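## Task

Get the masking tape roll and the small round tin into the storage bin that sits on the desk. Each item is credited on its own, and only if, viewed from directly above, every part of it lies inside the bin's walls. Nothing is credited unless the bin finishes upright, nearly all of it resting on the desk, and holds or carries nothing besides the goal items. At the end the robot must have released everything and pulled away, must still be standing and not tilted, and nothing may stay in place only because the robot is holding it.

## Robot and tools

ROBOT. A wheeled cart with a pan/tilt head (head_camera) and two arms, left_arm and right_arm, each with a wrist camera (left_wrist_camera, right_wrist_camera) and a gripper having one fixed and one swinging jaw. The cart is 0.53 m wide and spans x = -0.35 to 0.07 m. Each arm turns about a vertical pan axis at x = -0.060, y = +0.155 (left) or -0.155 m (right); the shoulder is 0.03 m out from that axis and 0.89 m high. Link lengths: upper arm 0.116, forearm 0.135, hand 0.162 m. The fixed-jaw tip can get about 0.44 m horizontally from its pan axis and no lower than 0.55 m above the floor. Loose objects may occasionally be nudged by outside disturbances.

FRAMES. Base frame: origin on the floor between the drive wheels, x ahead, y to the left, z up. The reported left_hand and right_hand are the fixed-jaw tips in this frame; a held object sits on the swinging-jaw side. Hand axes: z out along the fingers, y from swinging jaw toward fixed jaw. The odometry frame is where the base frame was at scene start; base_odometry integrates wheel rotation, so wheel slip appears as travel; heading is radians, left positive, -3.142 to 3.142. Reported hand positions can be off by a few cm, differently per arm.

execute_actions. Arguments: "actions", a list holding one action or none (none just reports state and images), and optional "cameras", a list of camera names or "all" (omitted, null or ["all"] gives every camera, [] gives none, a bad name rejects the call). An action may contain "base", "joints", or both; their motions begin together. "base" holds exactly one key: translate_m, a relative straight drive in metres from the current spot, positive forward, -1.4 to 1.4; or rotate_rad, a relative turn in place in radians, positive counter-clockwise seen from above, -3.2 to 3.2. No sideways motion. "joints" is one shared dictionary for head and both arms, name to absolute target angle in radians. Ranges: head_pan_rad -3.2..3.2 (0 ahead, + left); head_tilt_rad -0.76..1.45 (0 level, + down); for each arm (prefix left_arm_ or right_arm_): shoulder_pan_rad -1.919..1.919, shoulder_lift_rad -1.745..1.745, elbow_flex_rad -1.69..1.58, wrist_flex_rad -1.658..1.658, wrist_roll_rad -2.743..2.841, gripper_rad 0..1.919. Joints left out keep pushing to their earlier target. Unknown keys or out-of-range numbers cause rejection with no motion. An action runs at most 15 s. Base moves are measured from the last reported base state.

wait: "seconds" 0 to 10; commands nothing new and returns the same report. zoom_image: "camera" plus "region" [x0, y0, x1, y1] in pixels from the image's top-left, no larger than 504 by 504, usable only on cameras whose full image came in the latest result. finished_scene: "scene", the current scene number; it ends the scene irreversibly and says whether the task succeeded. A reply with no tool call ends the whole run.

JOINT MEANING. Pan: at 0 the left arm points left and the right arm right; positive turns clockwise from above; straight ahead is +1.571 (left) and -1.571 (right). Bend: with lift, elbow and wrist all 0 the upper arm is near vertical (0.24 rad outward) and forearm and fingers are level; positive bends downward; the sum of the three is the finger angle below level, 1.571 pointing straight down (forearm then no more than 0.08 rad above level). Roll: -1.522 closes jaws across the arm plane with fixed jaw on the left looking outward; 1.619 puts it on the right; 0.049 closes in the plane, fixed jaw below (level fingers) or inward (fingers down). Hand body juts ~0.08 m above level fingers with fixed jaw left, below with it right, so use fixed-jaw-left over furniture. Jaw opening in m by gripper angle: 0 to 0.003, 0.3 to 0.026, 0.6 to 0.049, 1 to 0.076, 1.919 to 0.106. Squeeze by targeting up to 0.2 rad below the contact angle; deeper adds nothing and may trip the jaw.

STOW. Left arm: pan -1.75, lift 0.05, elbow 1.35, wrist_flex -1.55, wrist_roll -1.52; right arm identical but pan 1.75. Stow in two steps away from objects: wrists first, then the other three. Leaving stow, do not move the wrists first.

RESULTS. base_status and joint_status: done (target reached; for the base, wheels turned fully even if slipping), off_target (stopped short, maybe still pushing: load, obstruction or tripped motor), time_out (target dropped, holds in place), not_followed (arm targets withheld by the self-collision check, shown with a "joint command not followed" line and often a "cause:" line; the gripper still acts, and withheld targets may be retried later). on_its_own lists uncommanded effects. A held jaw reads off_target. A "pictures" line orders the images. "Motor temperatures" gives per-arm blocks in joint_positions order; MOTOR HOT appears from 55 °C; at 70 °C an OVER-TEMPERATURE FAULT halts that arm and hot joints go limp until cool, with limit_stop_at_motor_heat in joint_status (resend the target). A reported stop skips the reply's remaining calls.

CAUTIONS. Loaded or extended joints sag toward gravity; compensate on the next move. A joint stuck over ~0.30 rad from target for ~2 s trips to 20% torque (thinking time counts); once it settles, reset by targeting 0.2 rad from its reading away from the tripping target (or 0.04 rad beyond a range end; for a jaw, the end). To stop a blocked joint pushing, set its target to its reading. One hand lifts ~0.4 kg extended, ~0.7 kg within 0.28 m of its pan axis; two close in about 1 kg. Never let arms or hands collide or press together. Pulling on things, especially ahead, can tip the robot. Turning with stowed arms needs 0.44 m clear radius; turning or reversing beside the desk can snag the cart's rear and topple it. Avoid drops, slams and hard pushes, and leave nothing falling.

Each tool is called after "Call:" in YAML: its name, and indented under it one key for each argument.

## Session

Call:
execute_actions:
  actions: []

Scene clock: 0.00 s.
Motor temperatures (°C, as the motors report them): left_arm=[18 18 17 18 19] | right_arm=[17 18 15 18 20]
base_odometry: x=+0.000 y=+0.000 heading=+0.000 (m, m, rad; odometry frame)
base_status: not commanded
joint_positions: head_pan_rad=+0.001 head_tilt_rad=-0.035 left_arm_shoulder_pan_rad=-1.749 left_arm_shoulder_lift_rad=+0.105 left_arm_elbow_flex_rad=+1.353 left_arm_wrist_flex_rad=-1.525 left_arm_wrist_roll_rad=-1.524 left_arm_gripper_rad=+1.920 right_arm_shoulder_pan_rad=+1.783 right_arm_shoulder_lift_rad=+0.039 right_arm_elbow_flex_rad=+1.335 right_arm_wrist_flex_rad=-1.495 right_arm_wrist_roll_rad=-1.548 right_arm_gripper_rad=+1.920
joint_status: not commanded
left_hand: x=-0.3052 y=+0.1031 z=+0.8800 quat_wxyz=(-0.065, -0.681, -0.060, +0.727) (m; base frame)
right_hand: x=-0.3095 y=-0.1092 z=+0.8933 quat_wxyz=(-0.069, +0.659, -0.079, -0.745) (m; base frame)
pictures: head_camera, left_wrist_camera, right_wrist_camera
Images, in order (width x height): head_camera 644x476, left_wrist_camera 644x476, right_wrist_camera 644x476.

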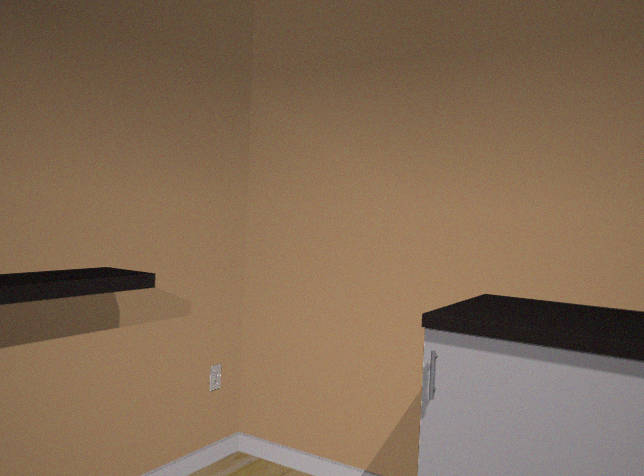

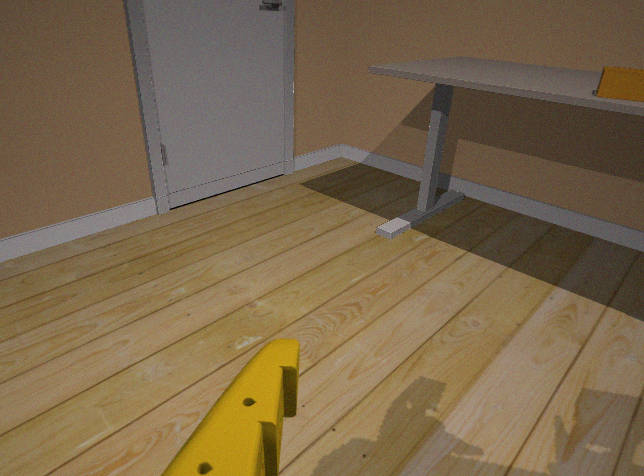

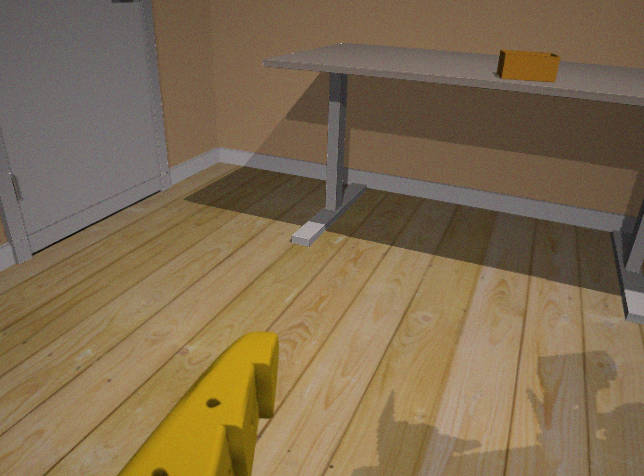

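Call:
execute_actions:
  actions:
    - {"joints":{"head_pan_rad":0.8,"head_tilt_rad":0.3}}
  cameras: ["head_camera"]

Call:
execute_actions:
  actions:
    - {"joints":{"head_pan_rad":-0.75,"head_tilt_rad":0.3,"left_arm_shoulder_pan_rad":1.571,"left_arm_shoulder_lift_rad":-0.3,"left_arm_elbow_flex_rad":1.0,"right_arm_shoulder_pan_rad":-1.571,"right_arm_shoulder_lift_rad":-0.3,"right_arm_elbow_flex_rad":1.0}}
  cameras: ["head_camera"]

Scene clock: 1.53 s.
Motor temperatures (°C, as the motors report them): left_arm=[18 18 17 18 19] | right_arm=[17 18 15 18 20]
base_odometry: x=+0.000 y=+0.000 heading=+0.000 (m, m, rad; odometry frame)
base_status: not commanded
joint_positions: head_pan_rad=+0.790 head_tilt_rad=+0.293 left_arm_shoulder_pan_rad=-1.749 left_arm_shoulder_lift_rad=+0.105 left_arm_elbow_flex_rad=+1.353 left_arm_wrist_flex_rad=-1.525 left_arm_wrist_roll_rad=-1.524 left_arm_gripper_rad=+1.920 right_arm_shoulder_pan_rad=+1.783 right_arm_shoulder_lift_rad=+0.039 right_arm_elbow_flex_rad=+1.335 right_arm_wrist_flex_rad=-1.495 right_arm_wrist_roll_rad=-1.548 right_arm_gripper_rad=+1.920
joint_status: all done
left_hand: x=-0.3052 y=+0.1031 z=+0.8800 quat_wxyz=(-0.065, -0.681, -0.060, +0.727) (m; base frame)
right_hand: x=-0.3095 y=-0.1092 z=+0.8933 quat_wxyz=(-0.069, +0.659, -0.079, -0.745) (m; base frame)
pictures: head_camera
Images, in order (width x height): head_camera 644x476.

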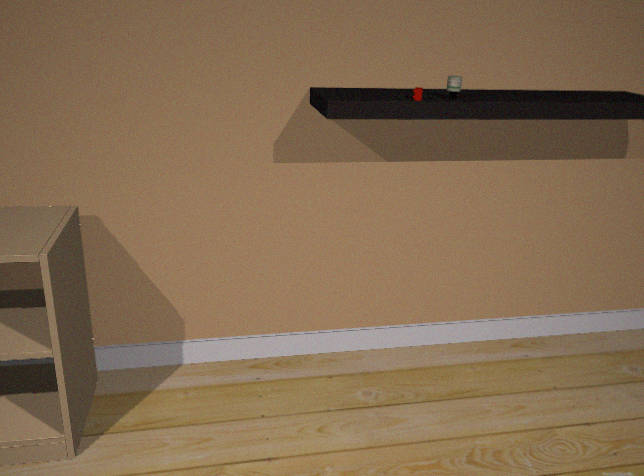

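Scene clock: 4.70 s.
Motor temperatures (°C, as the motors report them): left_arm=[18 18 17 18 19] | right_arm=[17 18 15 18 20]
base_odometry: x=+0.000 y=+0.000 heading=+0.000 (m, m, rad; odometry frame)
base_status: not commanded
joint_positions: head_pan_rad=-0.740 head_tilt_rad=+0.293 left_arm_shoulder_pan_rad=+1.562 left_arm_shoulder_lift_rad=-0.269 left_arm_elbow_flex_rad=+1.034 left_arm_wrist_flex_rad=-1.525 left_arm_wrist_roll_rad=-1.524 left_arm_gripper_rad=+1.920 right_arm_shoulder_pan_rad=-1.564 right_arm_shoulder_lift_rad=-0.270 right_arm_elbow_flex_rad=+1.033 right_arm_wrist_flex_rad=-1.495 right_arm_wrist_roll_rad=-1.548 right_arm_gripper_rad=+1.920
joint_status: all done
left_hand: x=+0.1848 y=+0.1650 z=+1.0307 quat_wxyz=(+0.919, -0.001, +0.394, +0.005) (m; base frame)
right_hand: x=+0.1879 y=-0.1489 z=+1.0278 quat_wxyz=(+0.913, +0.007, +0.407, +0.009) (m; base frame)
pictures: head_camera
Images, in order (width x height): head_camera 644x476.

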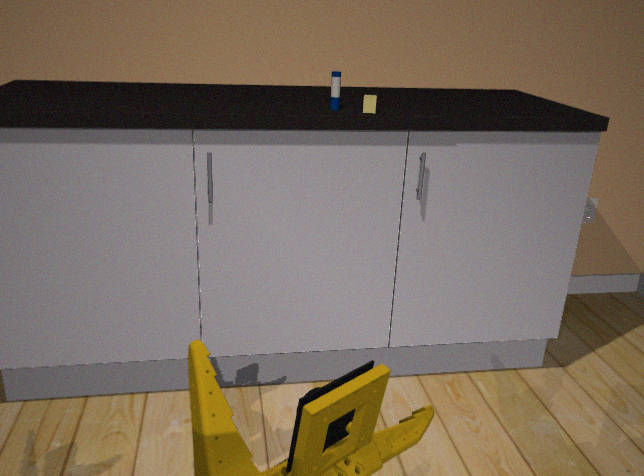

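Call:
execute_actions:
  actions:
    - {"joints":{"head_pan_rad":-1.75,"left_arm_wrist_flex_rad":0.3,"right_arm_wrist_flex_rad":0.3}}
  cameras: ["head_camera"]

Call:
execute_actions:
  actions:
    - {"joints":{"head_pan_rad":1.65}}
  cameras: ["head_camera"]

Scene clock: 6.77 s.
Motor temperatures (°C, as the motors report them): left_arm=[18 18 17 18 19] | right_arm=[17 18 15 18 20]
base_odometry: x=+0.000 y=+0.000 heading=+0.000 (m, m, rad; odometry frame)
base_status: not commanded
joint_positions: head_pan_rad=-1.740 head_tilt_rad=+0.293 left_arm_shoulder_pan_rad=+1.562 left_arm_shoulder_lift_rad=-0.271 left_arm_elbow_flex_rad=+1.034 left_arm_wrist_flex_rad=+0.294 left_arm_wrist_roll_rad=-1.524 left_arm_gripper_rad=+1.920 right_arm_shoulder_pan_rad=-1.564 right_arm_shoulder_lift_rad=-0.270 right_arm_elbow_flex_rad=+1.033 right_arm_wrist_flex_rad=+0.295 right_arm_wrist_roll_rad=-1.548 right_arm_gripper_rad=+1.920
joint_status: all done
left_hand: x=+0.1468 y=+0.1646 z=+0.7805 quat_wxyz=(+0.254, -0.004, +0.967, +0.001) (m; base frame)
right_hand: x=+0.1472 y=-0.1486 z=+0.7807 quat_wxyz=(+0.254, +0.016, +0.967, +0.003) (m; base frame)
pictures: head_camera
Images, in order (width x height): head_camera 644x476.

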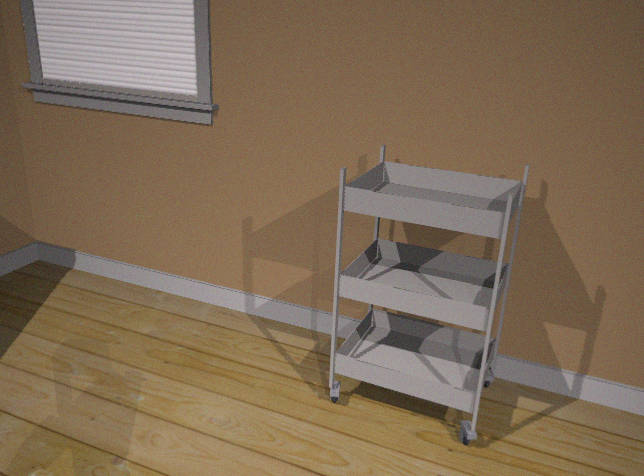

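Scene clock: 9.83 s.
Motor temperatures (°C, as the motors report them): left_arm=[18 18 17 18 19] | right_arm=[17 18 15 18 20]
base_odometry: x=+0.000 y=+0.000 heading=+0.000 (m, m, rad; odometry frame)
base_status: not commanded
joint_positions: head_pan_rad=+1.640 head_tilt_rad=+0.293 left_arm_shoulder_pan_rad=+1.562 left_arm_shoulder_lift_rad=-0.271 left_arm_elbow_flex_rad=+1.034 left_arm_wrist_flex_rad=+0.294 left_arm_wrist_roll_rad=-1.524 left_arm_gripper_rad=+1.920 right_arm_shoulder_pan_rad=-1.564 right_arm_shoulder_lift_rad=-0.270 right_arm_elbow_flex_rad=+1.033 right_arm_wrist_flex_rad=+0.295 right_arm_wrist_roll_rad=-1.548 right_arm_gripper_rad=+1.920
joint_status: all done
left_hand: x=+0.1468 y=+0.1646 z=+0.7805 quat_wxyz=(+0.254, -0.004, +0.967, +0.001) (m; base frame)
right_hand: x=+0.1472 y=-0.1486 z=+0.7807 quat_wxyz=(+0.254, +0.016, +0.967, +0.003) (m; base frame)
pictures: head_camera
Images, in order (width x height): head_camera 644x476.

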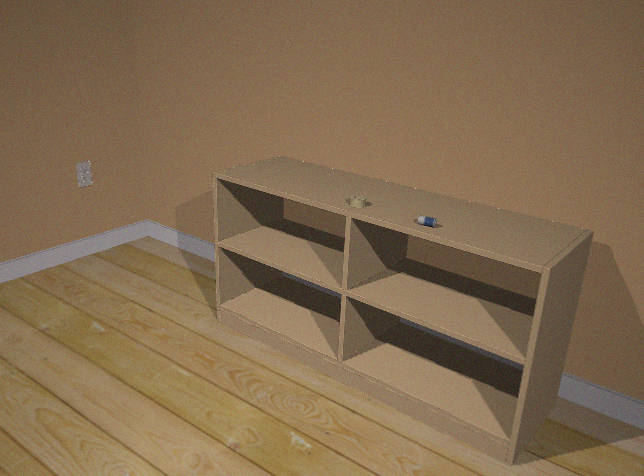

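Call:
execute_actions:
  actions:
    - {"base":{"rotate_rad":0.72},"joints":{"head_pan_rad":0,"head_tilt_rad":0.2,"left_arm_shoulder_pan_rad":0,"left_arm_elbow_flex_rad":0.6,"left_arm_gripper_rad":1.1,"right_arm_shoulder_lift_rad":-0.2,"right_arm_elbow_flex_rad":0.1,"right_arm_wrist_flex_rad":0.0,"right_arm_wrist_roll_rad":-1.522,"right_arm_gripper_rad":1.1}}
  cameras: ["head_camera"]

Call:
execute_actions:
  actions:
    - {"base":{"translate_m":1.0},"joints":{"left_arm_shoulder_pan_rad":-0.5}}
  cameras: ["head_camera","right_wrist_camera"]

Scene clock: 12.17 s.
Motor temperatures (°C, as the motors report them): left_arm=[18 18 17 18 19] | right_arm=[17 18 15 18 20]
base_odometry: x=+0.000 y=+0.000 heading=+0.719 (m, m, rad; odometry frame)
base_status: done
joint_positions: head_pan_rad=+0.010 head_tilt_rad=+0.213 left_arm_shoulder_pan_rad=+0.009 left_arm_shoulder_lift_rad=-0.271 left_arm_elbow_flex_rad=+0.641 left_arm_wrist_flex_rad=+0.298 left_arm_wrist_roll_rad=-1.524 left_arm_gripper_rad=+1.108 right_arm_shoulder_pan_rad=-1.566 right_arm_shoulder_lift_rad=-0.192 right_arm_elbow_flex_rad=+0.142 right_arm_wrist_flex_rad=+0.016 right_arm_wrist_roll_rad=-1.532 right_arm_gripper_rad=+1.109
joint_status: all done
left_hand: x=-0.0651 y=+0.4358 z=+0.8663 quat_wxyz=(+0.310, -0.633, +0.640, +0.307) (m; base frame)
right_hand: x=+0.2713 y=-0.1490 z=+1.0272 quat_wxyz=(+0.719, +0.005, +0.695, +0.002) (m; base frame)
pictures: head_camera
Images, in order (width x height): head_camera 644x476.

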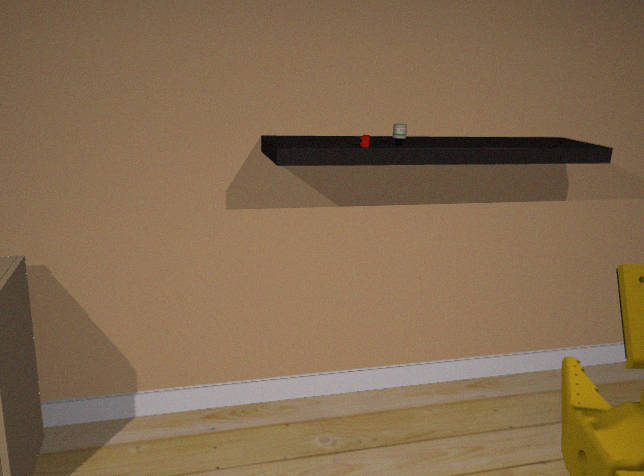

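Scene clock: 18.00 s.
Motor temperatures (°C, as the motors report them): left_arm=[18 18 17 18 19] | right_arm=[17 18 15 18 20]
base_odometry: x=+0.752 y=+0.659 heading=+0.718 (m, m, rad; odometry frame)
base_status: done
joint_positions: head_pan_rad=+0.010 head_tilt_rad=+0.212 left_arm_shoulder_pan_rad=-0.491 left_arm_shoulder_lift_rad=-0.271 left_arm_elbow_flex_rad=+0.641 left_arm_wrist_flex_rad=+0.298 left_arm_wrist_roll_rad=-1.524 left_arm_gripper_rad=+1.108 right_arm_shoulder_pan_rad=-1.566 right_arm_shoulder_lift_rad=-0.191 right_arm_elbow_flex_rad=+0.142 right_arm_wrist_flex_rad=+0.016 right_arm_wrist_roll_rad=-1.532 right_arm_gripper_rad=+1.109
joint_status: all done
left_hand: x=-0.1992 y=+0.3990 z=+0.8663 quat_wxyz=(+0.224, -0.771, +0.463, +0.374) (m; base frame)
right_hand: x=+0.2715 y=-0.1490 z=+1.0267 quat_wxyz=(+0.719, +0.005, +0.695, +0.002) (m; base frame)
pictures: head_camera, right_wrist_camera
Images, in order (width x height): head_camera 644x476, right_wrist_camera 644x476.

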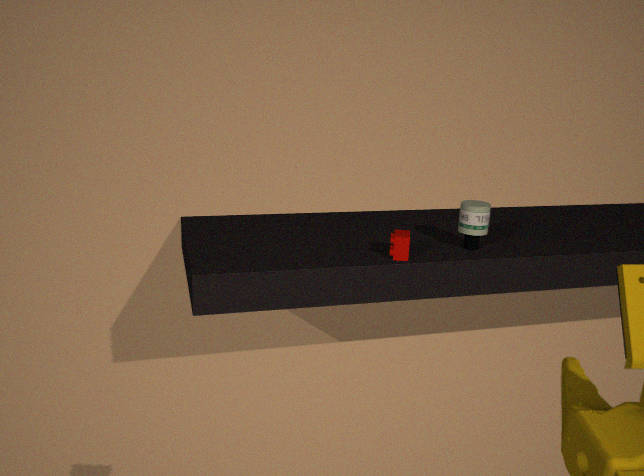

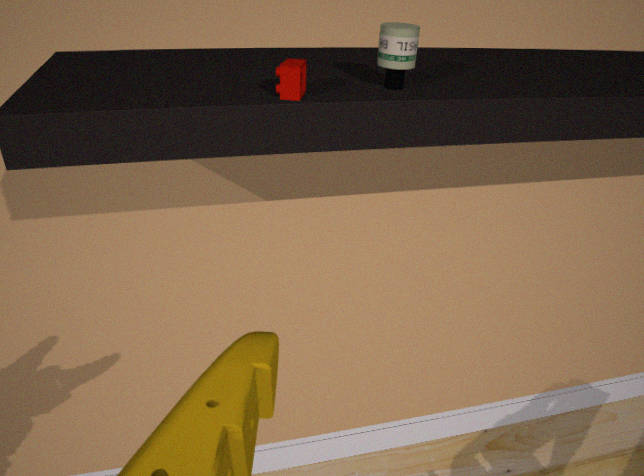

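Call:
execute_actions:
  actions:
    - {"base":{"rotate_rad":1.90},"joints":{"head_pan_rad":0.15,"head_tilt_rad":0.2,"left_arm_shoulder_pan_rad":1.571,"left_arm_shoulder_lift_rad":0.3,"left_arm_elbow_flex_rad":-0.1,"left_arm_wrist_flex_rad":1.2,"right_arm_shoulder_lift_rad":-0.6,"right_arm_elbow_flex_rad":0.6,"right_arm_wrist_flex_rad":1.0}}
  cameras: ["head_camera"]

Call:
execute_actions:
  actions:
    - {"base":{"translate_m":1.24},"joints":{"head_pan_rad":0.6,"head_tilt_rad":0.35}}
  cameras: ["head_camera"]

Scene clock: 21.43 s.
Motor temperatures (°C, as the motors report them): left_arm=[18 18 17 18 19] | right_arm=[17 18 15 18 20]
base_odometry: x=+0.751 y=+0.659 heading=+2.616 (m, m, rad; odometry frame)
base_status: done
joint_positions: head_pan_rad=+0.140 head_tilt_rad=+0.212 left_arm_shoulder_pan_rad=+1.562 left_arm_shoulder_lift_rad=+0.312 left_arm_elbow_flex_rad=-0.063 left_arm_wrist_flex_rad=+1.192 left_arm_wrist_roll_rad=-1.524 left_arm_gripper_rad=+1.108 right_arm_shoulder_pan_rad=-1.566 right_arm_shoulder_lift_rad=-0.574 right_arm_elbow_flex_rad=+0.603 right_arm_wrist_flex_rad=+0.995 right_arm_wrist_roll_rad=-1.532 right_arm_gripper_rad=+1.109
joint_status: all done
left_hand: x=+0.1840 y=+0.1650 z=+0.8050 quat_wxyz=(+0.065, -0.004, +0.998, +0.000) (m; base frame)
right_hand: x=+0.1511 y=-0.1483 z=+0.8678 quat_wxyz=(+0.270, +0.007, +0.963, +0.001) (m; base frame)
pictures: head_camera
Images, in order (width x height): head_camera 644x476.

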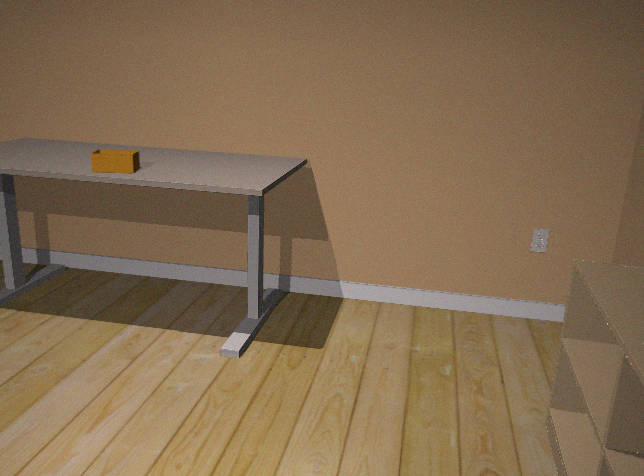

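Scene clock: 28.47 s.
Motor temperatures (°C, as the motors report them): left_arm=[18 18 17 18 19] | right_arm=[17 18 15 18 20]
base_odometry: x=-0.322 y=+1.280 heading=+2.615 (m, m, rad; odometry frame)
base_status: done
joint_positions: head_pan_rad=+0.590 head_tilt_rad=+0.343 left_arm_shoulder_pan_rad=+1.562 left_arm_shoulder_lift_rad=+0.314 left_arm_elbow_flex_rad=-0.063 left_arm_wrist_flex_rad=+1.192 left_arm_wrist_roll_rad=-1.524 left_arm_gripper_rad=+1.108 right_arm_shoulder_pan_rad=-1.566 right_arm_shoulder_lift_rad=-0.576 right_arm_elbow_flex_rad=+0.603 right_arm_wrist_flex_rad=+0.995 right_arm_wrist_roll_rad=-1.532 right_arm_gripper_rad=+1.109
joint_status: all done
left_hand: x=+0.1839 y=+0.1650 z=+0.8047 quat_wxyz=(+0.064, -0.004, +0.998, +0.000) (m; base frame)
right_hand: x=+0.1512 y=-0.1483 z=+0.8680 quat_wxyz=(+0.271, +0.007, +0.963, +0.001) (m; base frame)
pictures: head_camera
Images, in order (width x height): head_camera 644x476.

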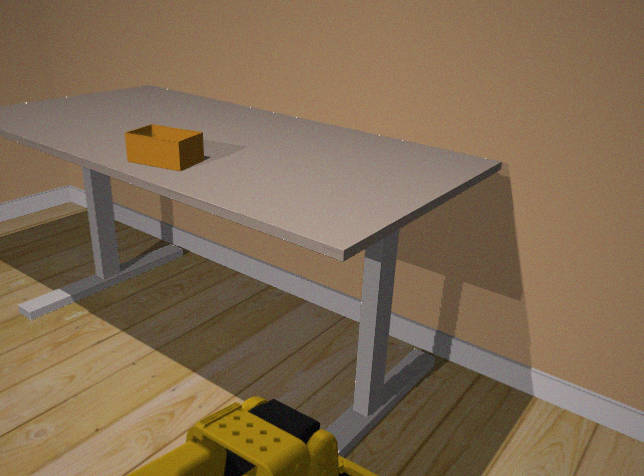

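Call:
execute_actions:
  actions:
    - {"base":{"rotate_rad":-1.645},"joints":{"head_pan_rad":0,"head_tilt_rad":0.8}}
  cameras: ["head_camera"]

Scene clock: 31.33 s.
Motor temperatures (°C, as the motors report them): left_arm=[18 18 17 18 19] | right_arm=[17 18 15 18 20]
base_odometry: x=-0.322 y=+1.279 heading=+0.971 (m, m, rad; odometry frame)
base_status: done
joint_positions: head_pan_rad=+0.010 head_tilt_rad=+0.795 left_arm_shoulder_pan_rad=+1.563 left_arm_shoulder_lift_rad=+0.314 left_arm_elbow_flex_rad=-0.063 left_arm_wrist_flex_rad=+1.192 left_arm_wrist_roll_rad=-1.524 left_arm_gripper_rad=+1.108 right_arm_shoulder_pan_rad=-1.566 right_arm_shoulder_lift_rad=-0.576 right_arm_elbow_flex_rad=+0.603 right_arm_wrist_flex_rad=+0.995 right_arm_wrist_roll_rad=-1.532 right_arm_gripper_rad=+1.109
joint_status: all done
left_hand: x=+0.1839 y=+0.1646 z=+0.8047 quat_wxyz=(+0.064, -0.003, +0.998, +0.000) (m; base frame)
right_hand: x=+0.1512 y=-0.1483 z=+0.8680 quat_wxyz=(+0.271, +0.007, +0.963, +0.001) (m; base frame)
pictures: head_camera
Images, in order (width x height): head_camera 644x476.

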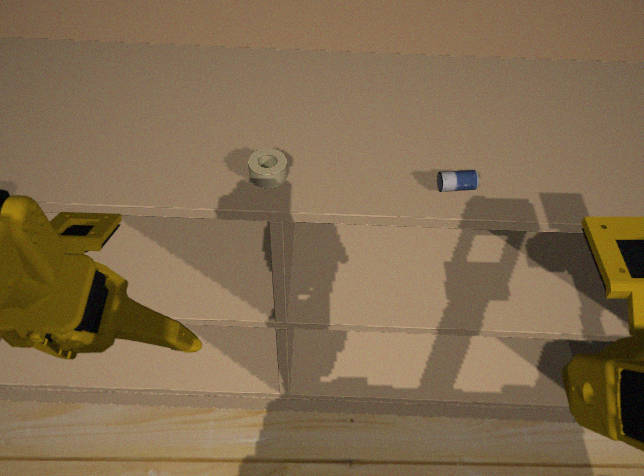

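Call:
execute_actions:
  actions:
    - {"base":{"translate_m":0.36},"joints":{"head_pan_rad":0.2,"head_tilt_rad":1.05,"left_arm_shoulder_lift_rad":1.08,"left_arm_elbow_flex_rad":-0.35,"left_arm_wrist_flex_rad":0.64,"left_arm_shoulder_pan_rad":1.74}}
  cameras: ["head_camera","left_wrist_camera"]

Scene clock: 34.20 s.
Motor temperatures (°C, as the motors report them): left_arm=[18 18 17 18 19] | right_arm=[17 18 15 18 20]
base_odometry: x=-0.118 y=+1.576 heading=+0.970 (m, m, rad; odometry frame)
base_status: done
joint_positions: head_pan_rad=+0.190 head_tilt_rad=+1.045 left_arm_shoulder_pan_rad=+1.730 left_arm_shoulder_lift_rad=+1.099 left_arm_elbow_flex_rad=-0.320 left_arm_wrist_flex_rad=+0.650 left_arm_wrist_roll_rad=-1.524 left_arm_gripper_rad=+1.108 right_arm_shoulder_pan_rad=-1.566 right_arm_shoulder_lift_rad=-0.576 right_arm_elbow_flex_rad=+0.603 right_arm_wrist_flex_rad=+0.995 right_arm_wrist_roll_rad=-1.532 right_arm_gripper_rad=+1.109
joint_status: all done
left_hand: x=+0.2034 y=+0.1204 z=+0.6702 quat_wxyz=(+0.071, +0.080, +0.994, -0.006) (m; base frame)
right_hand: x=+0.1512 y=-0.1483 z=+0.8680 quat_wxyz=(+0.271, +0.007, +0.963, +0.001) (m; base frame)
pictures: head_camera, left_wrist_camera
Images, in order (width x height): head_camera 644x476, left_wrist_camera 644x476.

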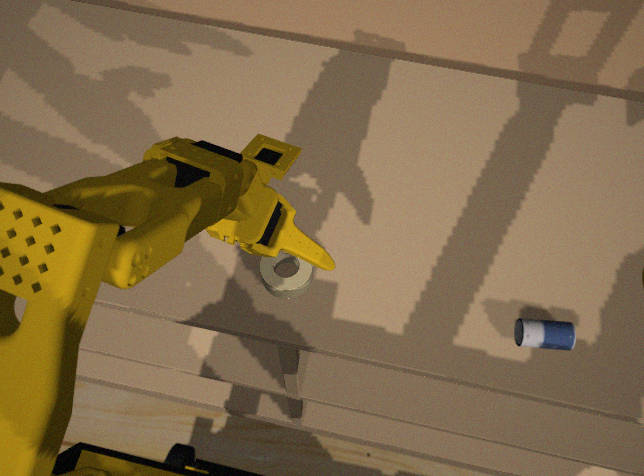

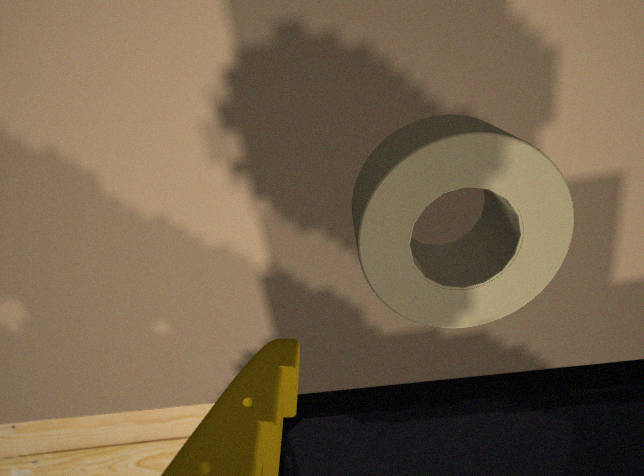

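Descend.

Call:
execute_actions:
  actions:
    - {"joints":{"left_arm_shoulder_lift_rad":1.43,"left_arm_elbow_flex_rad":-0.67,"left_arm_wrist_flex_rad":0.61,"left_arm_shoulder_pan_rad":1.76}}
  cameras: ["left_wrist_camera"]

Scene clock: 35.37 s.
Motor temperatures (°C, as the motors report them): left_arm=[18 18 17 18 19] | right_arm=[17 18 15 18 20]
base_odometry: x=-0.118 y=+1.576 heading=+0.970 (m, m, rad; odometry frame)
base_status: not commanded
joint_positions: head_pan_rad=+0.190 head_tilt_rad=+1.045 left_arm_shoulder_pan_rad=+1.752 left_arm_shoulder_lift_rad=+1.450 left_arm_elbow_flex_rad=-0.639 left_arm_wrist_flex_rad=+0.620 left_arm_wrist_roll_rad=-1.524 left_arm_gripper_rad=+1.108 right_arm_shoulder_pan_rad=-1.566 right_arm_shoulder_lift_rad=-0.576 right_arm_elbow_flex_rad=+0.603 right_arm_wrist_flex_rad=+0.995 right_arm_wrist_roll_rad=-1.532 right_arm_gripper_rad=+1.109
joint_status: all done
left_hand: x=+0.2015 y=+0.1150 z=+0.6265 quat_wxyz=(+0.070, +0.091, +0.993, -0.006) (m; base frame)
right_hand: x=+0.1512 y=-0.1483 z=+0.8680 quat_wxyz=(+0.271, +0.007, +0.963, +0.001) (m; base frame)
pictures: left_wrist_camera
Images, in order (width x height): left_wrist_camera 644x476.

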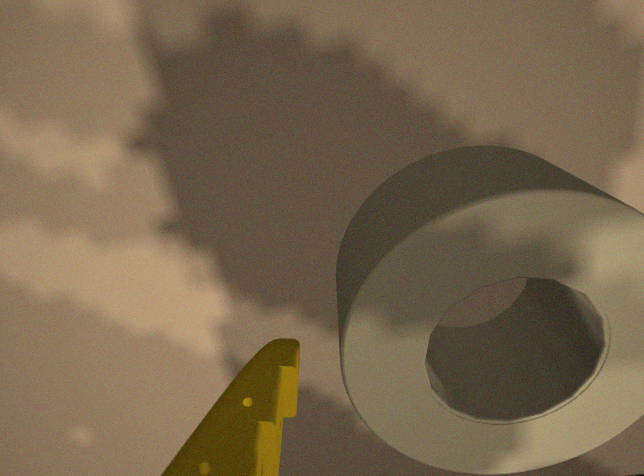

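Call:
execute_actions:
  actions:
    - {"joints":{"left_arm_shoulder_lift_rad":1.57,"left_arm_elbow_flex_rad":-0.83,"left_arm_wrist_flex_rad":0.60,"left_arm_shoulder_pan_rad":1.77}}
  cameras: ["left_wrist_camera"]

Call:
execute_actions:
  actions:
    - {"joints":{"left_arm_gripper_rad":0.42}}
  cameras: ["left_wrist_camera"]

Scene clock: 36.37 s.
Motor temperatures (°C, as the motors report them): left_arm=[18 18 17 18 19] | right_arm=[17 18 15 18 20]
base_odometry: x=-0.118 y=+1.576 heading=+0.970 (m, m, rad; odometry frame)
base_status: not commanded
joint_positions: head_pan_rad=+0.190 head_tilt_rad=+1.045 left_arm_shoulder_pan_rad=+1.761 left_arm_shoulder_lift_rad=+1.590 left_arm_elbow_flex_rad=-0.799 left_arm_wrist_flex_rad=+0.612 left_arm_wrist_roll_rad=-1.524 left_arm_gripper_rad=+1.108 right_arm_shoulder_pan_rad=-1.566 right_arm_shoulder_lift_rad=-0.576 right_arm_elbow_flex_rad=+0.603 right_arm_wrist_flex_rad=+0.995 right_arm_wrist_roll_rad=-1.532 right_arm_gripper_rad=+1.109
joint_status: all done
left_hand: x=+0.2042 y=+0.1120 z=+0.6133 quat_wxyz=(+0.083, +0.095, +0.992, -0.008) (m; base frame)
right_hand: x=+0.1512 y=-0.1483 z=+0.8680 quat_wxyz=(+0.271, +0.007, +0.963, +0.001) (m; base frame)
pictures: left_wrist_camera
Images, in order (width x height): left_wrist_camera 644x476.

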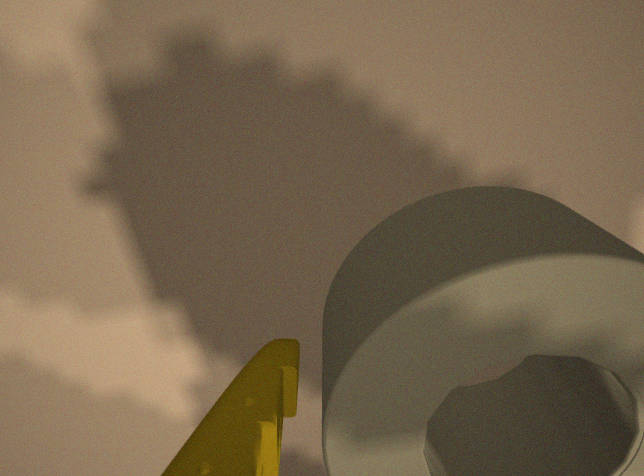

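Scene clock: 37.23 s.
Motor temperatures (°C, as the motors report them): left_arm=[18 18 17 18 19] | right_arm=[17 18 15 18 20]
base_odometry: x=-0.118 y=+1.576 heading=+0.970 (m, m, rad; odometry frame)
base_status: not commanded
joint_positions: head_pan_rad=+0.190 head_tilt_rad=+1.045 left_arm_shoulder_pan_rad=+1.761 left_arm_shoulder_lift_rad=+1.590 left_arm_elbow_flex_rad=-0.799 left_arm_wrist_flex_rad=+0.612 left_arm_wrist_roll_rad=-1.524 left_arm_gripper_rad=+0.651 right_arm_shoulder_pan_rad=-1.566 right_arm_shoulder_lift_rad=-0.576 right_arm_elbow_flex_rad=+0.603 right_arm_wrist_flex_rad=+0.995 right_arm_wrist_roll_rad=-1.532 right_arm_gripper_rad=+1.109
joint_status: left_arm_gripper_rad off_target (ended at +0.651, target +0.420)
left_hand: x=+0.2042 y=+0.1120 z=+0.6133 quat_wxyz=(+0.083, +0.095, +0.992, -0.008) (m; base frame)
right_hand: x=+0.1512 y=-0.1483 z=+0.8680 quat_wxyz=(+0.271, +0.007, +0.963, +0.001) (m; base frame)
pictures: left_wrist_camera
Images, in order (width x height): left_wrist_camera 644x476.

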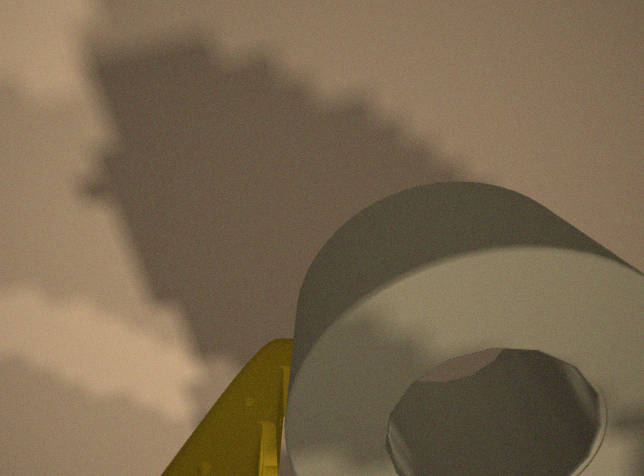

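Call:
execute_actions:
  actions:
    - {"joints":{"left_arm_shoulder_lift_rad":1.1,"left_arm_elbow_flex_rad":-0.5,"left_arm_gripper_rad":0.46}}
  cameras: []

Call:
execute_actions:
  actions:
    - {"base":{"translate_m":-0.4},"joints":{"left_arm_shoulder_lift_rad":-0.5,"left_arm_elbow_flex_rad":0.0,"left_arm_wrist_flex_rad":1.3,"left_arm_shoulder_pan_rad":1.571,"head_pan_rad":-0.1,"head_tilt_rad":0.25}}
  cameras: ["left_wrist_camera"]

Call:
execute_actions:
  actions:
    - {"base":{"rotate_rad":-2.44}}
  cameras: ["head_camera"]

Call:
execute_actions:
  actions:
    - {"base":{"translate_m":1.4},"joints":{"head_pan_rad":-0.3,"head_tilt_rad":0.4}}
  cameras: ["head_camera"]

Scene clock: 38.70 s.
Motor temperatures (°C, as the motors report them): left_arm=[18 18 17 18 19] | right_arm=[17 18 15 18 20]
base_odometry: x=-0.118 y=+1.576 heading=+0.970 (m, m, rad; odometry frame)
base_status: not commanded
joint_positions: head_pan_rad=+0.190 head_tilt_rad=+1.045 left_arm_shoulder_pan_rad=+1.761 left_arm_shoulder_lift_rad=+1.163 left_arm_elbow_flex_rad=-0.498 left_arm_wrist_flex_rad=+0.610 left_arm_wrist_roll_rad=-1.524 left_arm_gripper_rad=+0.651 right_arm_shoulder_pan_rad=-1.566 right_arm_shoulder_lift_rad=-0.576 right_arm_elbow_flex_rad=+0.603 right_arm_wrist_flex_rad=+0.995 right_arm_wrist_roll_rad=-1.532 right_arm_gripper_rad=+1.109
joint_status: left_arm_gripper_rad off_target (ended at +0.651, target +0.460); the others done
left_hand: x=+0.2367 y=+0.1057 z=+0.6801 quat_wxyz=(+0.146, +0.095, +0.985, -0.014) (m; base frame)
right_hand: x=+0.1512 y=-0.1483 z=+0.8680 quat_wxyz=(+0.271, +0.007, +0.963, +0.001) (m; base frame)
pictures: none
No camera images: the call's "cameras" was empty. Leave "cameras" out to get every camera's image.

Scene clock: 41.63 s.
Motor temperatures (°C, as the motors report them): left_arm=[18 18 17 18 19] | right_arm=[17 18 15 18 20]
base_odometry: x=-0.344 y=+1.246 heading=+0.971 (m, m, rad; odometry frame)
base_status: done
joint_positions: head_pan_rad=-0.090 head_tilt_rad=+0.263 left_arm_shoulder_pan_rad=+1.580 left_arm_shoulder_lift_rad=-0.472 left_arm_elbow_flex_rad=+0.003 left_arm_wrist_flex_rad=+1.298 left_arm_wrist_roll_rad=-1.524 left_arm_gripper_rad=+0.651 right_arm_shoulder_pan_rad=-1.566 right_arm_shoulder_lift_rad=-0.576 right_arm_elbow_flex_rad=+0.603 right_arm_wrist_flex_rad=+0.995 right_arm_wrist_roll_rad=-1.532 right_arm_gripper_rad=+1.109
joint_status: all done
left_hand: x=+0.1705 y=+0.1606 z=+0.9540 quat_wxyz=(+0.362, +0.005, +0.932, -0.001) (m; base frame)
right_hand: x=+0.1512 y=-0.1483 z=+0.8680 quat_wxyz=(+0.271, +0.007, +0.963, +0.001) (m; base frame)
pictures: left_wrist_camera
Images, in order (width x height): left_wrist_camera 644x476.

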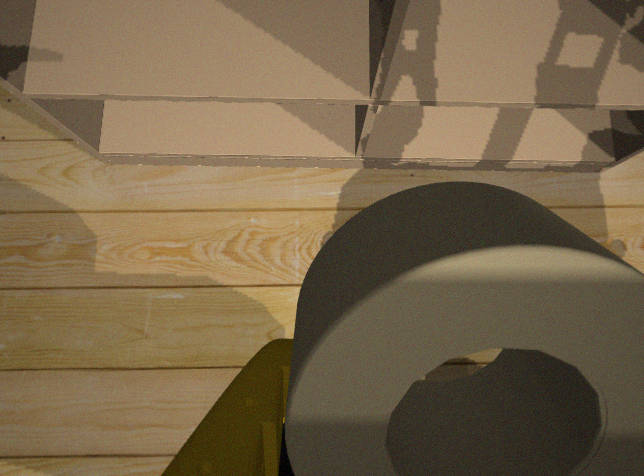

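Scene clock: 45.37 s.
Motor temperatures (°C, as the motors report them): left_arm=[18 18 17 18 19] | right_arm=[17 18 15 18 20]
base_odometry: x=-0.345 y=+1.246 heading=-1.468 (m, m, rad; odometry frame)
base_status: done
joint_positions: head_pan_rad=-0.090 head_tilt_rad=+0.263 left_arm_shoulder_pan_rad=+1.580 left_arm_shoulder_lift_rad=-0.472 left_arm_elbow_flex_rad=+0.003 left_arm_wrist_flex_rad=+1.298 left_arm_wrist_roll_rad=-1.524 left_arm_gripper_rad=+0.651 right_arm_shoulder_pan_rad=-1.566 right_arm_shoulder_lift_rad=-0.576 right_arm_elbow_flex_rad=+0.603 right_arm_wrist_flex_rad=+0.995 right_arm_wrist_roll_rad=-1.532 right_arm_gripper_rad=+1.109
joint_status: not commanded
left_hand: x=+0.1705 y=+0.1606 z=+0.9540 quat_wxyz=(+0.362, +0.005, +0.932, -0.001) (m; base frame)
right_hand: x=+0.1512 y=-0.1483 z=+0.8680 quat_wxyz=(+0.271, +0.007, +0.963, +0.001) (m; base frame)
pictures: head_camera
Images, in order (width x height): head_camera 644x476.

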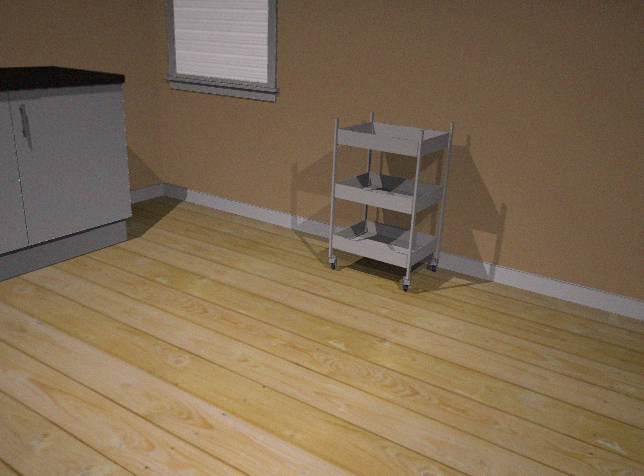

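Scene clock: 53.13 s.
Motor temperatures (°C, as the motors report them): left_arm=[18 18 17 18 19] | right_arm=[17 18 15 18 20]
base_odometry: x=-0.202 y=-0.147 heading=-1.466 (m, m, rad; odometry frame)
base_status: done
joint_positions: head_pan_rad=-0.290 head_tilt_rad=+0.394 left_arm_shoulder_pan_rad=+1.580 left_arm_shoulder_lift_rad=-0.473 left_arm_elbow_flex_rad=+0.005 left_arm_wrist_flex_rad=+1.298 left_arm_wrist_roll_rad=-1.524 left_arm_gripper_rad=+0.651 right_arm_shoulder_pan_rad=-1.566 right_arm_shoulder_lift_rad=-0.576 right_arm_elbow_flex_rad=+0.603 right_arm_wrist_flex_rad=+0.995 right_arm_wrist_roll_rad=-1.532 right_arm_gripper_rad=+1.109
joint_status: all done
left_hand: x=+0.1704 y=+0.1606 z=+0.9540 quat_wxyz=(+0.362, +0.005, +0.932, -0.001) (m; base frame)
right_hand: x=+0.1512 y=-0.1483 z=+0.8680 quat_wxyz=(+0.271, +0.007, +0.963, +0.001) (m; base frame)
pictures: head_camera
Images, in order (width x height): head_camera 644x476.

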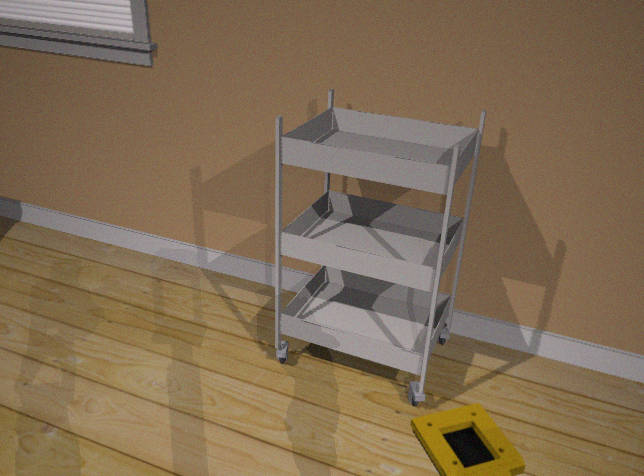

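Call:
execute_actions:
  actions:
    - {"base":{"translate_m":0.75},"joints":{"head_pan_rad":-0.6,"head_tilt_rad":0.45,"right_arm_shoulder_pan_rad":-1.88}}
  cameras: ["head_camera"]

Scene clock: 57.83 s.
Motor temperatures (°C, as the motors report them): left_arm=[18 18 17 18 19] | right_arm=[17 18 15 18 20]
base_odometry: x=-0.122 y=-0.893 heading=-1.464 (m, m, rad; odometry frame)
base_status: done
joint_positions: head_pan_rad=-0.590 head_tilt_rad=+0.444 left_arm_shoulder_pan_rad=+1.580 left_arm_shoulder_lift_rad=-0.473 left_arm_elbow_flex_rad=+0.005 left_arm_wrist_flex_rad=+1.298 left_arm_wrist_roll_rad=-1.524 left_arm_gripper_rad=+0.651 right_arm_shoulder_pan_rad=-1.874 right_arm_shoulder_lift_rad=-0.576 right_arm_elbow_flex_rad=+0.603 right_arm_wrist_flex_rad=+0.996 right_arm_wrist_roll_rad=-1.532 right_arm_gripper_rad=+1.109
joint_status: all done
left_hand: x=+0.1704 y=+0.1606 z=+0.9540 quat_wxyz=(+0.362, +0.005, +0.932, -0.001) (m; base frame)
right_hand: x=+0.1390 y=-0.0846 z=+0.8679 quat_wxyz=(+0.267, -0.141, +0.953, +0.042) (m; base frame)
pictures: head_camera
Images, in order (width x height): head_camera 644x476.

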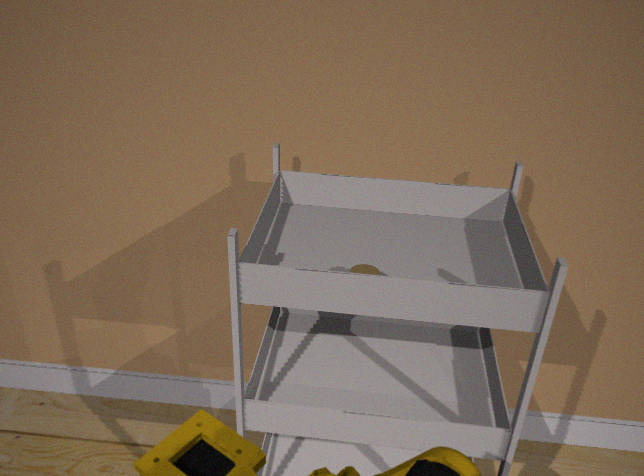

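Call:
execute_actions:
  actions:
    - {"base":{"rotate_rad":-0.57},"joints":{"right_arm_shoulder_pan_rad":-1.75,"right_arm_shoulder_lift_rad":0.25,"right_arm_elbow_flex_rad":-0.3,"right_arm_wrist_flex_rad":1.3}}
  cameras: []

Call:
execute_actions:
  actions:
    - {"base":{"translate_m":0.42},"joints":{"head_pan_rad":0,"head_tilt_rad":0.95}}
  cameras: ["head_camera","right_wrist_camera"]

Scene clock: 59.50 s.
Motor temperatures (°C, as the motors report them): left_arm=[18 18 17 18 19] | right_arm=[17 18 15 18 20]
base_odometry: x=-0.121 y=-0.892 heading=-2.033 (m, m, rad; odometry frame)
base_status: done
joint_positions: head_pan_rad=-0.590 head_tilt_rad=+0.444 left_arm_shoulder_pan_rad=+1.580 left_arm_shoulder_lift_rad=-0.473 left_arm_elbow_flex_rad=+0.005 left_arm_wrist_flex_rad=+1.298 left_arm_wrist_roll_rad=-1.524 left_arm_gripper_rad=+0.651 right_arm_shoulder_pan_rad=-1.754 right_arm_shoulder_lift_rad=+0.263 right_arm_elbow_flex_rad=-0.263 right_arm_wrist_flex_rad=+1.292 right_arm_wrist_roll_rad=-1.530 right_arm_gripper_rad=+1.109
joint_status: all done
left_hand: x=+0.1704 y=+0.1606 z=+0.9540 quat_wxyz=(+0.362, +0.005, +0.932, -0.001) (m; base frame)
right_hand: x=+0.1997 y=-0.0989 z=+0.8462 quat_wxyz=(+0.138, -0.087, +0.987, +0.013) (m; base frame)
pictures: none
No camera images: the call's "cameras" was empty. Leave "cameras" out to get every camera's image.

Scene clock: 62.37 s.
Motor temperatures (°C, as the motors report them): left_arm=[18 18 17 18 19] | right_arm=[17 18 15 18 20]
base_odometry: x=-0.309 y=-1.268 heading=-2.033 (m, m, rad; odometry frame)
base_status: done
joint_positions: head_pan_rad=-0.010 head_tilt_rad=+0.945 left_arm_shoulder_pan_rad=+1.580 left_arm_shoulder_lift_rad=-0.473 left_arm_elbow_flex_rad=+0.005 left_arm_wrist_flex_rad=+1.298 left_arm_wrist_roll_rad=-1.524 left_arm_gripper_rad=+0.651 right_arm_shoulder_pan_rad=-1.754 right_arm_shoulder_lift_rad=+0.265 right_arm_elbow_flex_rad=-0.263 right_arm_wrist_flex_rad=+1.294 right_arm_wrist_roll_rad=-1.530 right_arm_gripper_rad=+1.109
joint_status: all done
left_hand: x=+0.1704 y=+0.1606 z=+0.9540 quat_wxyz=(+0.362, +0.005, +0.932, -0.001) (m; base frame)
right_hand: x=+0.1994 y=-0.0990 z=+0.8457 quat_wxyz=(+0.137, -0.087, +0.987, +0.013) (m; base frame)
pictures: head_camera, right_wrist_camera
Images, in order (width x height): head_camera 644x476, right_wrist_camera 644x476.

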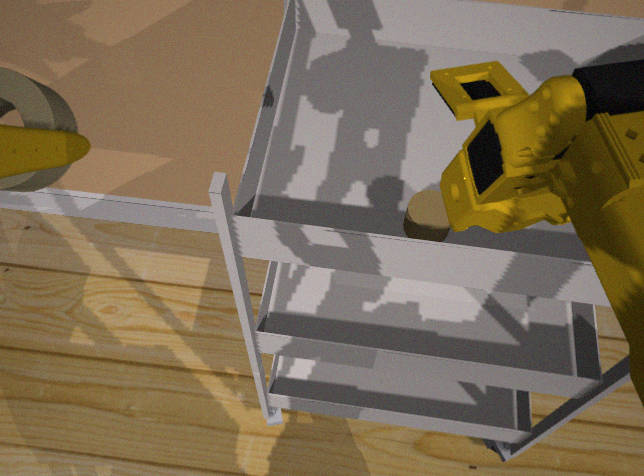

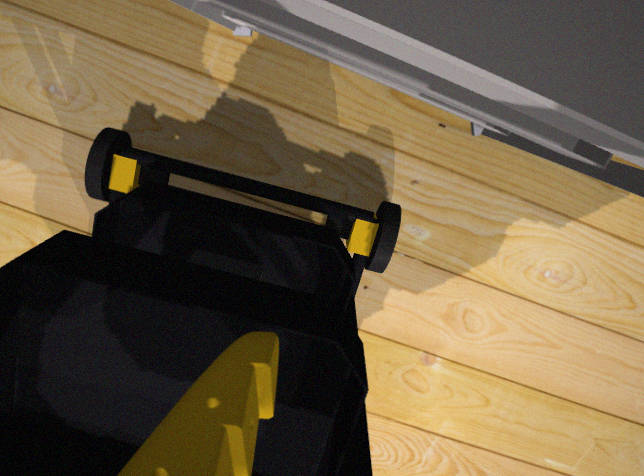

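Call:
execute_actions:
  actions:
    - {"base":{"translate_m":0.095},"joints":{"right_arm_shoulder_pan_rad":-1.87,"right_arm_wrist_roll_rad":-1.92,"right_arm_shoulder_lift_rad":0.45,"right_arm_elbow_flex_rad":-0.33,"right_arm_wrist_flex_rad":1.16}}
  cameras: ["head_camera","right_wrist_camera"]

Scene clock: 64.00 s.
Motor temperatures (°C, as the motors report them): left_arm=[18 18 17 18 19] | right_arm=[17 18 15 18 20]
base_odometry: x=-0.352 y=-1.353 heading=-2.033 (m, m, rad; odometry frame)
base_status: done
joint_positions: head_pan_rad=-0.010 head_tilt_rad=+0.945 left_arm_shoulder_pan_rad=+1.580 left_arm_shoulder_lift_rad=-0.473 left_arm_elbow_flex_rad=+0.005 left_arm_wrist_flex_rad=+1.298 left_arm_wrist_roll_rad=-1.524 left_arm_gripper_rad=+0.651 right_arm_shoulder_pan_rad=-1.865 right_arm_shoulder_lift_rad=+0.467 right_arm_elbow_flex_rad=-0.295 right_arm_wrist_flex_rad=+1.170 right_arm_wrist_roll_rad=-1.912 right_arm_gripper_rad=+1.109
joint_status: all done
left_hand: x=+0.1704 y=+0.1606 z=+0.9540 quat_wxyz=(+0.362, +0.005, +0.932, -0.001) (m; base frame)
right_hand: x=+0.2050 y=-0.0672 z=+0.8082 quat_wxyz=(+0.108, +0.048, +0.992, +0.038) (m; base frame)
pictures: head_camera, right_wrist_camera
Images, in order (width x height): head_camera 644x476, right_wrist_camera 644x476.

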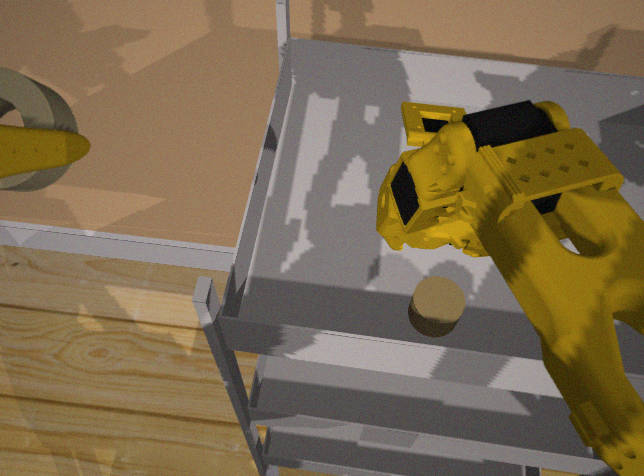

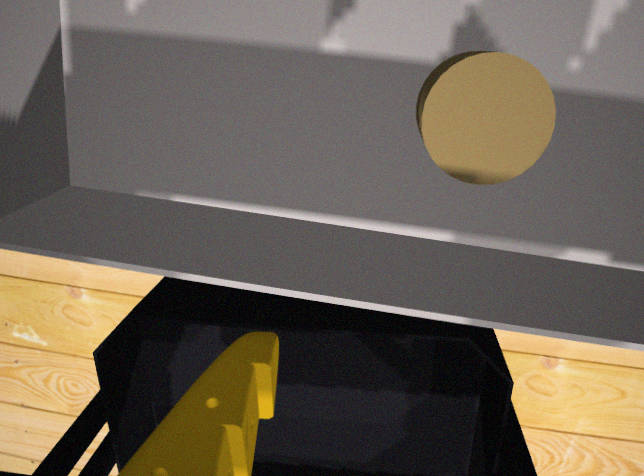

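Call:
execute_actions:
  actions:
    - {"joints":{"right_arm_shoulder_pan_rad":-1.785,"right_arm_shoulder_lift_rad":0.78,"right_arm_elbow_flex_rad":-0.37,"right_arm_wrist_flex_rad":0.87}}
  cameras: ["head_camera","right_wrist_camera"]

Scene clock: 65.13 s.
Motor temperatures (°C, as the motors report them): left_arm=[18 18 17 18 19] | right_arm=[17 18 15 18 20]
base_odometry: x=-0.352 y=-1.353 heading=-2.033 (m, m, rad; odometry frame)
base_status: not commanded
joint_positions: head_pan_rad=-0.010 head_tilt_rad=+0.945 left_arm_shoulder_pan_rad=+1.580 left_arm_shoulder_lift_rad=-0.473 left_arm_elbow_flex_rad=+0.005 left_arm_wrist_flex_rad=+1.298 left_arm_wrist_roll_rad=-1.524 left_arm_gripper_rad=+0.651 right_arm_shoulder_pan_rad=-1.791 right_arm_shoulder_lift_rad=+0.800 right_arm_elbow_flex_rad=-0.335 right_arm_wrist_flex_rad=+0.881 right_arm_wrist_roll_rad=-1.912 right_arm_gripper_rad=+1.109
joint_status: all done
left_hand: x=+0.1704 y=+0.1606 z=+0.9540 quat_wxyz=(+0.362, +0.005, +0.932, -0.001) (m; base frame)
right_hand: x=+0.2234 y=-0.0841 z=+0.7406 quat_wxyz=(+0.107, +0.084, +0.990, +0.034) (m; base frame)
pictures: head_camera, right_wrist_camera
Images, in order (width x height): head_camera 644x476, right_wrist_camera 644x476.

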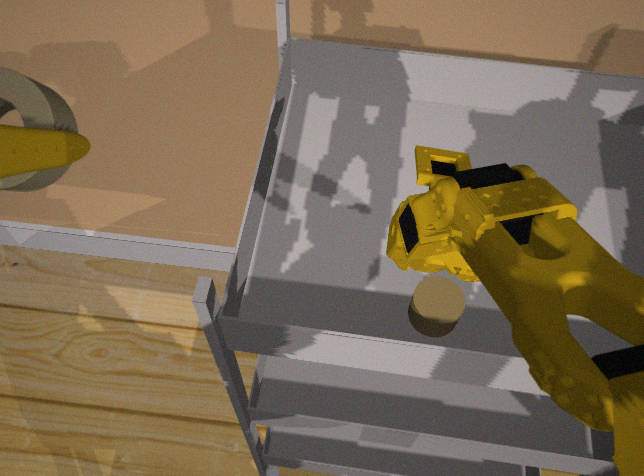

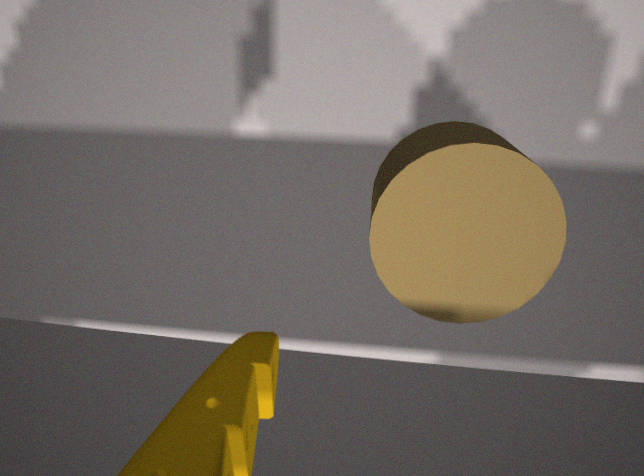

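Call:
execute_actions:
  actions:
    - {"joints":{"right_arm_shoulder_pan_rad":-1.77,"right_arm_shoulder_lift_rad":0.99,"right_arm_elbow_flex_rad":-0.38,"right_arm_wrist_flex_rad":0.67}}
  cameras: ["right_wrist_camera"]

Scene clock: 66.13 s.
Motor temperatures (°C, as the motors report them): left_arm=[18 18 17 18 19] | right_arm=[17 18 15 18 20]
base_odometry: x=-0.352 y=-1.353 heading=-2.033 (m, m, rad; odometry frame)
base_status: not commanded
joint_positions: head_pan_rad=-0.010 head_tilt_rad=+0.945 left_arm_shoulder_pan_rad=+1.580 left_arm_shoulder_lift_rad=-0.473 left_arm_elbow_flex_rad=+0.005 left_arm_wrist_flex_rad=+1.298 left_arm_wrist_roll_rad=-1.524 left_arm_gripper_rad=+0.651 right_arm_shoulder_pan_rad=-1.776 right_arm_shoulder_lift_rad=+1.012 right_arm_elbow_flex_rad=-0.348 right_arm_wrist_flex_rad=+0.680 right_arm_wrist_roll_rad=-1.912 right_arm_gripper_rad=+1.109
joint_status: all done
left_hand: x=+0.1704 y=+0.1606 z=+0.9540 quat_wxyz=(+0.362, +0.005, +0.932, -0.001) (m; base frame)
right_hand: x=+0.2213 y=-0.0891 z=+0.6950 quat_wxyz=(+0.108, +0.092, +0.989, +0.033) (m; base frame)
pictures: right_wrist_camera
Images, in order (width x height): right_wrist_camera 644x476.

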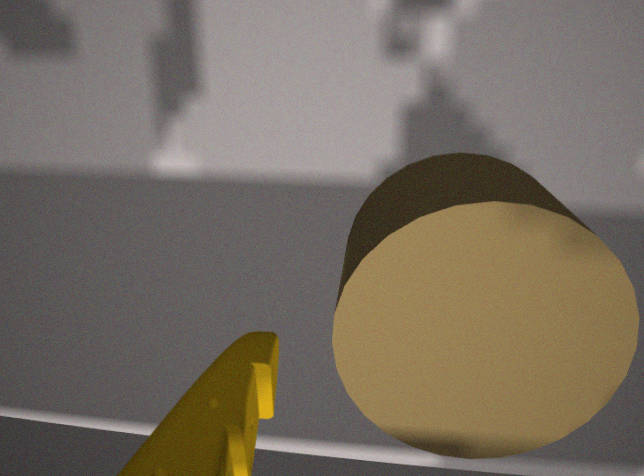

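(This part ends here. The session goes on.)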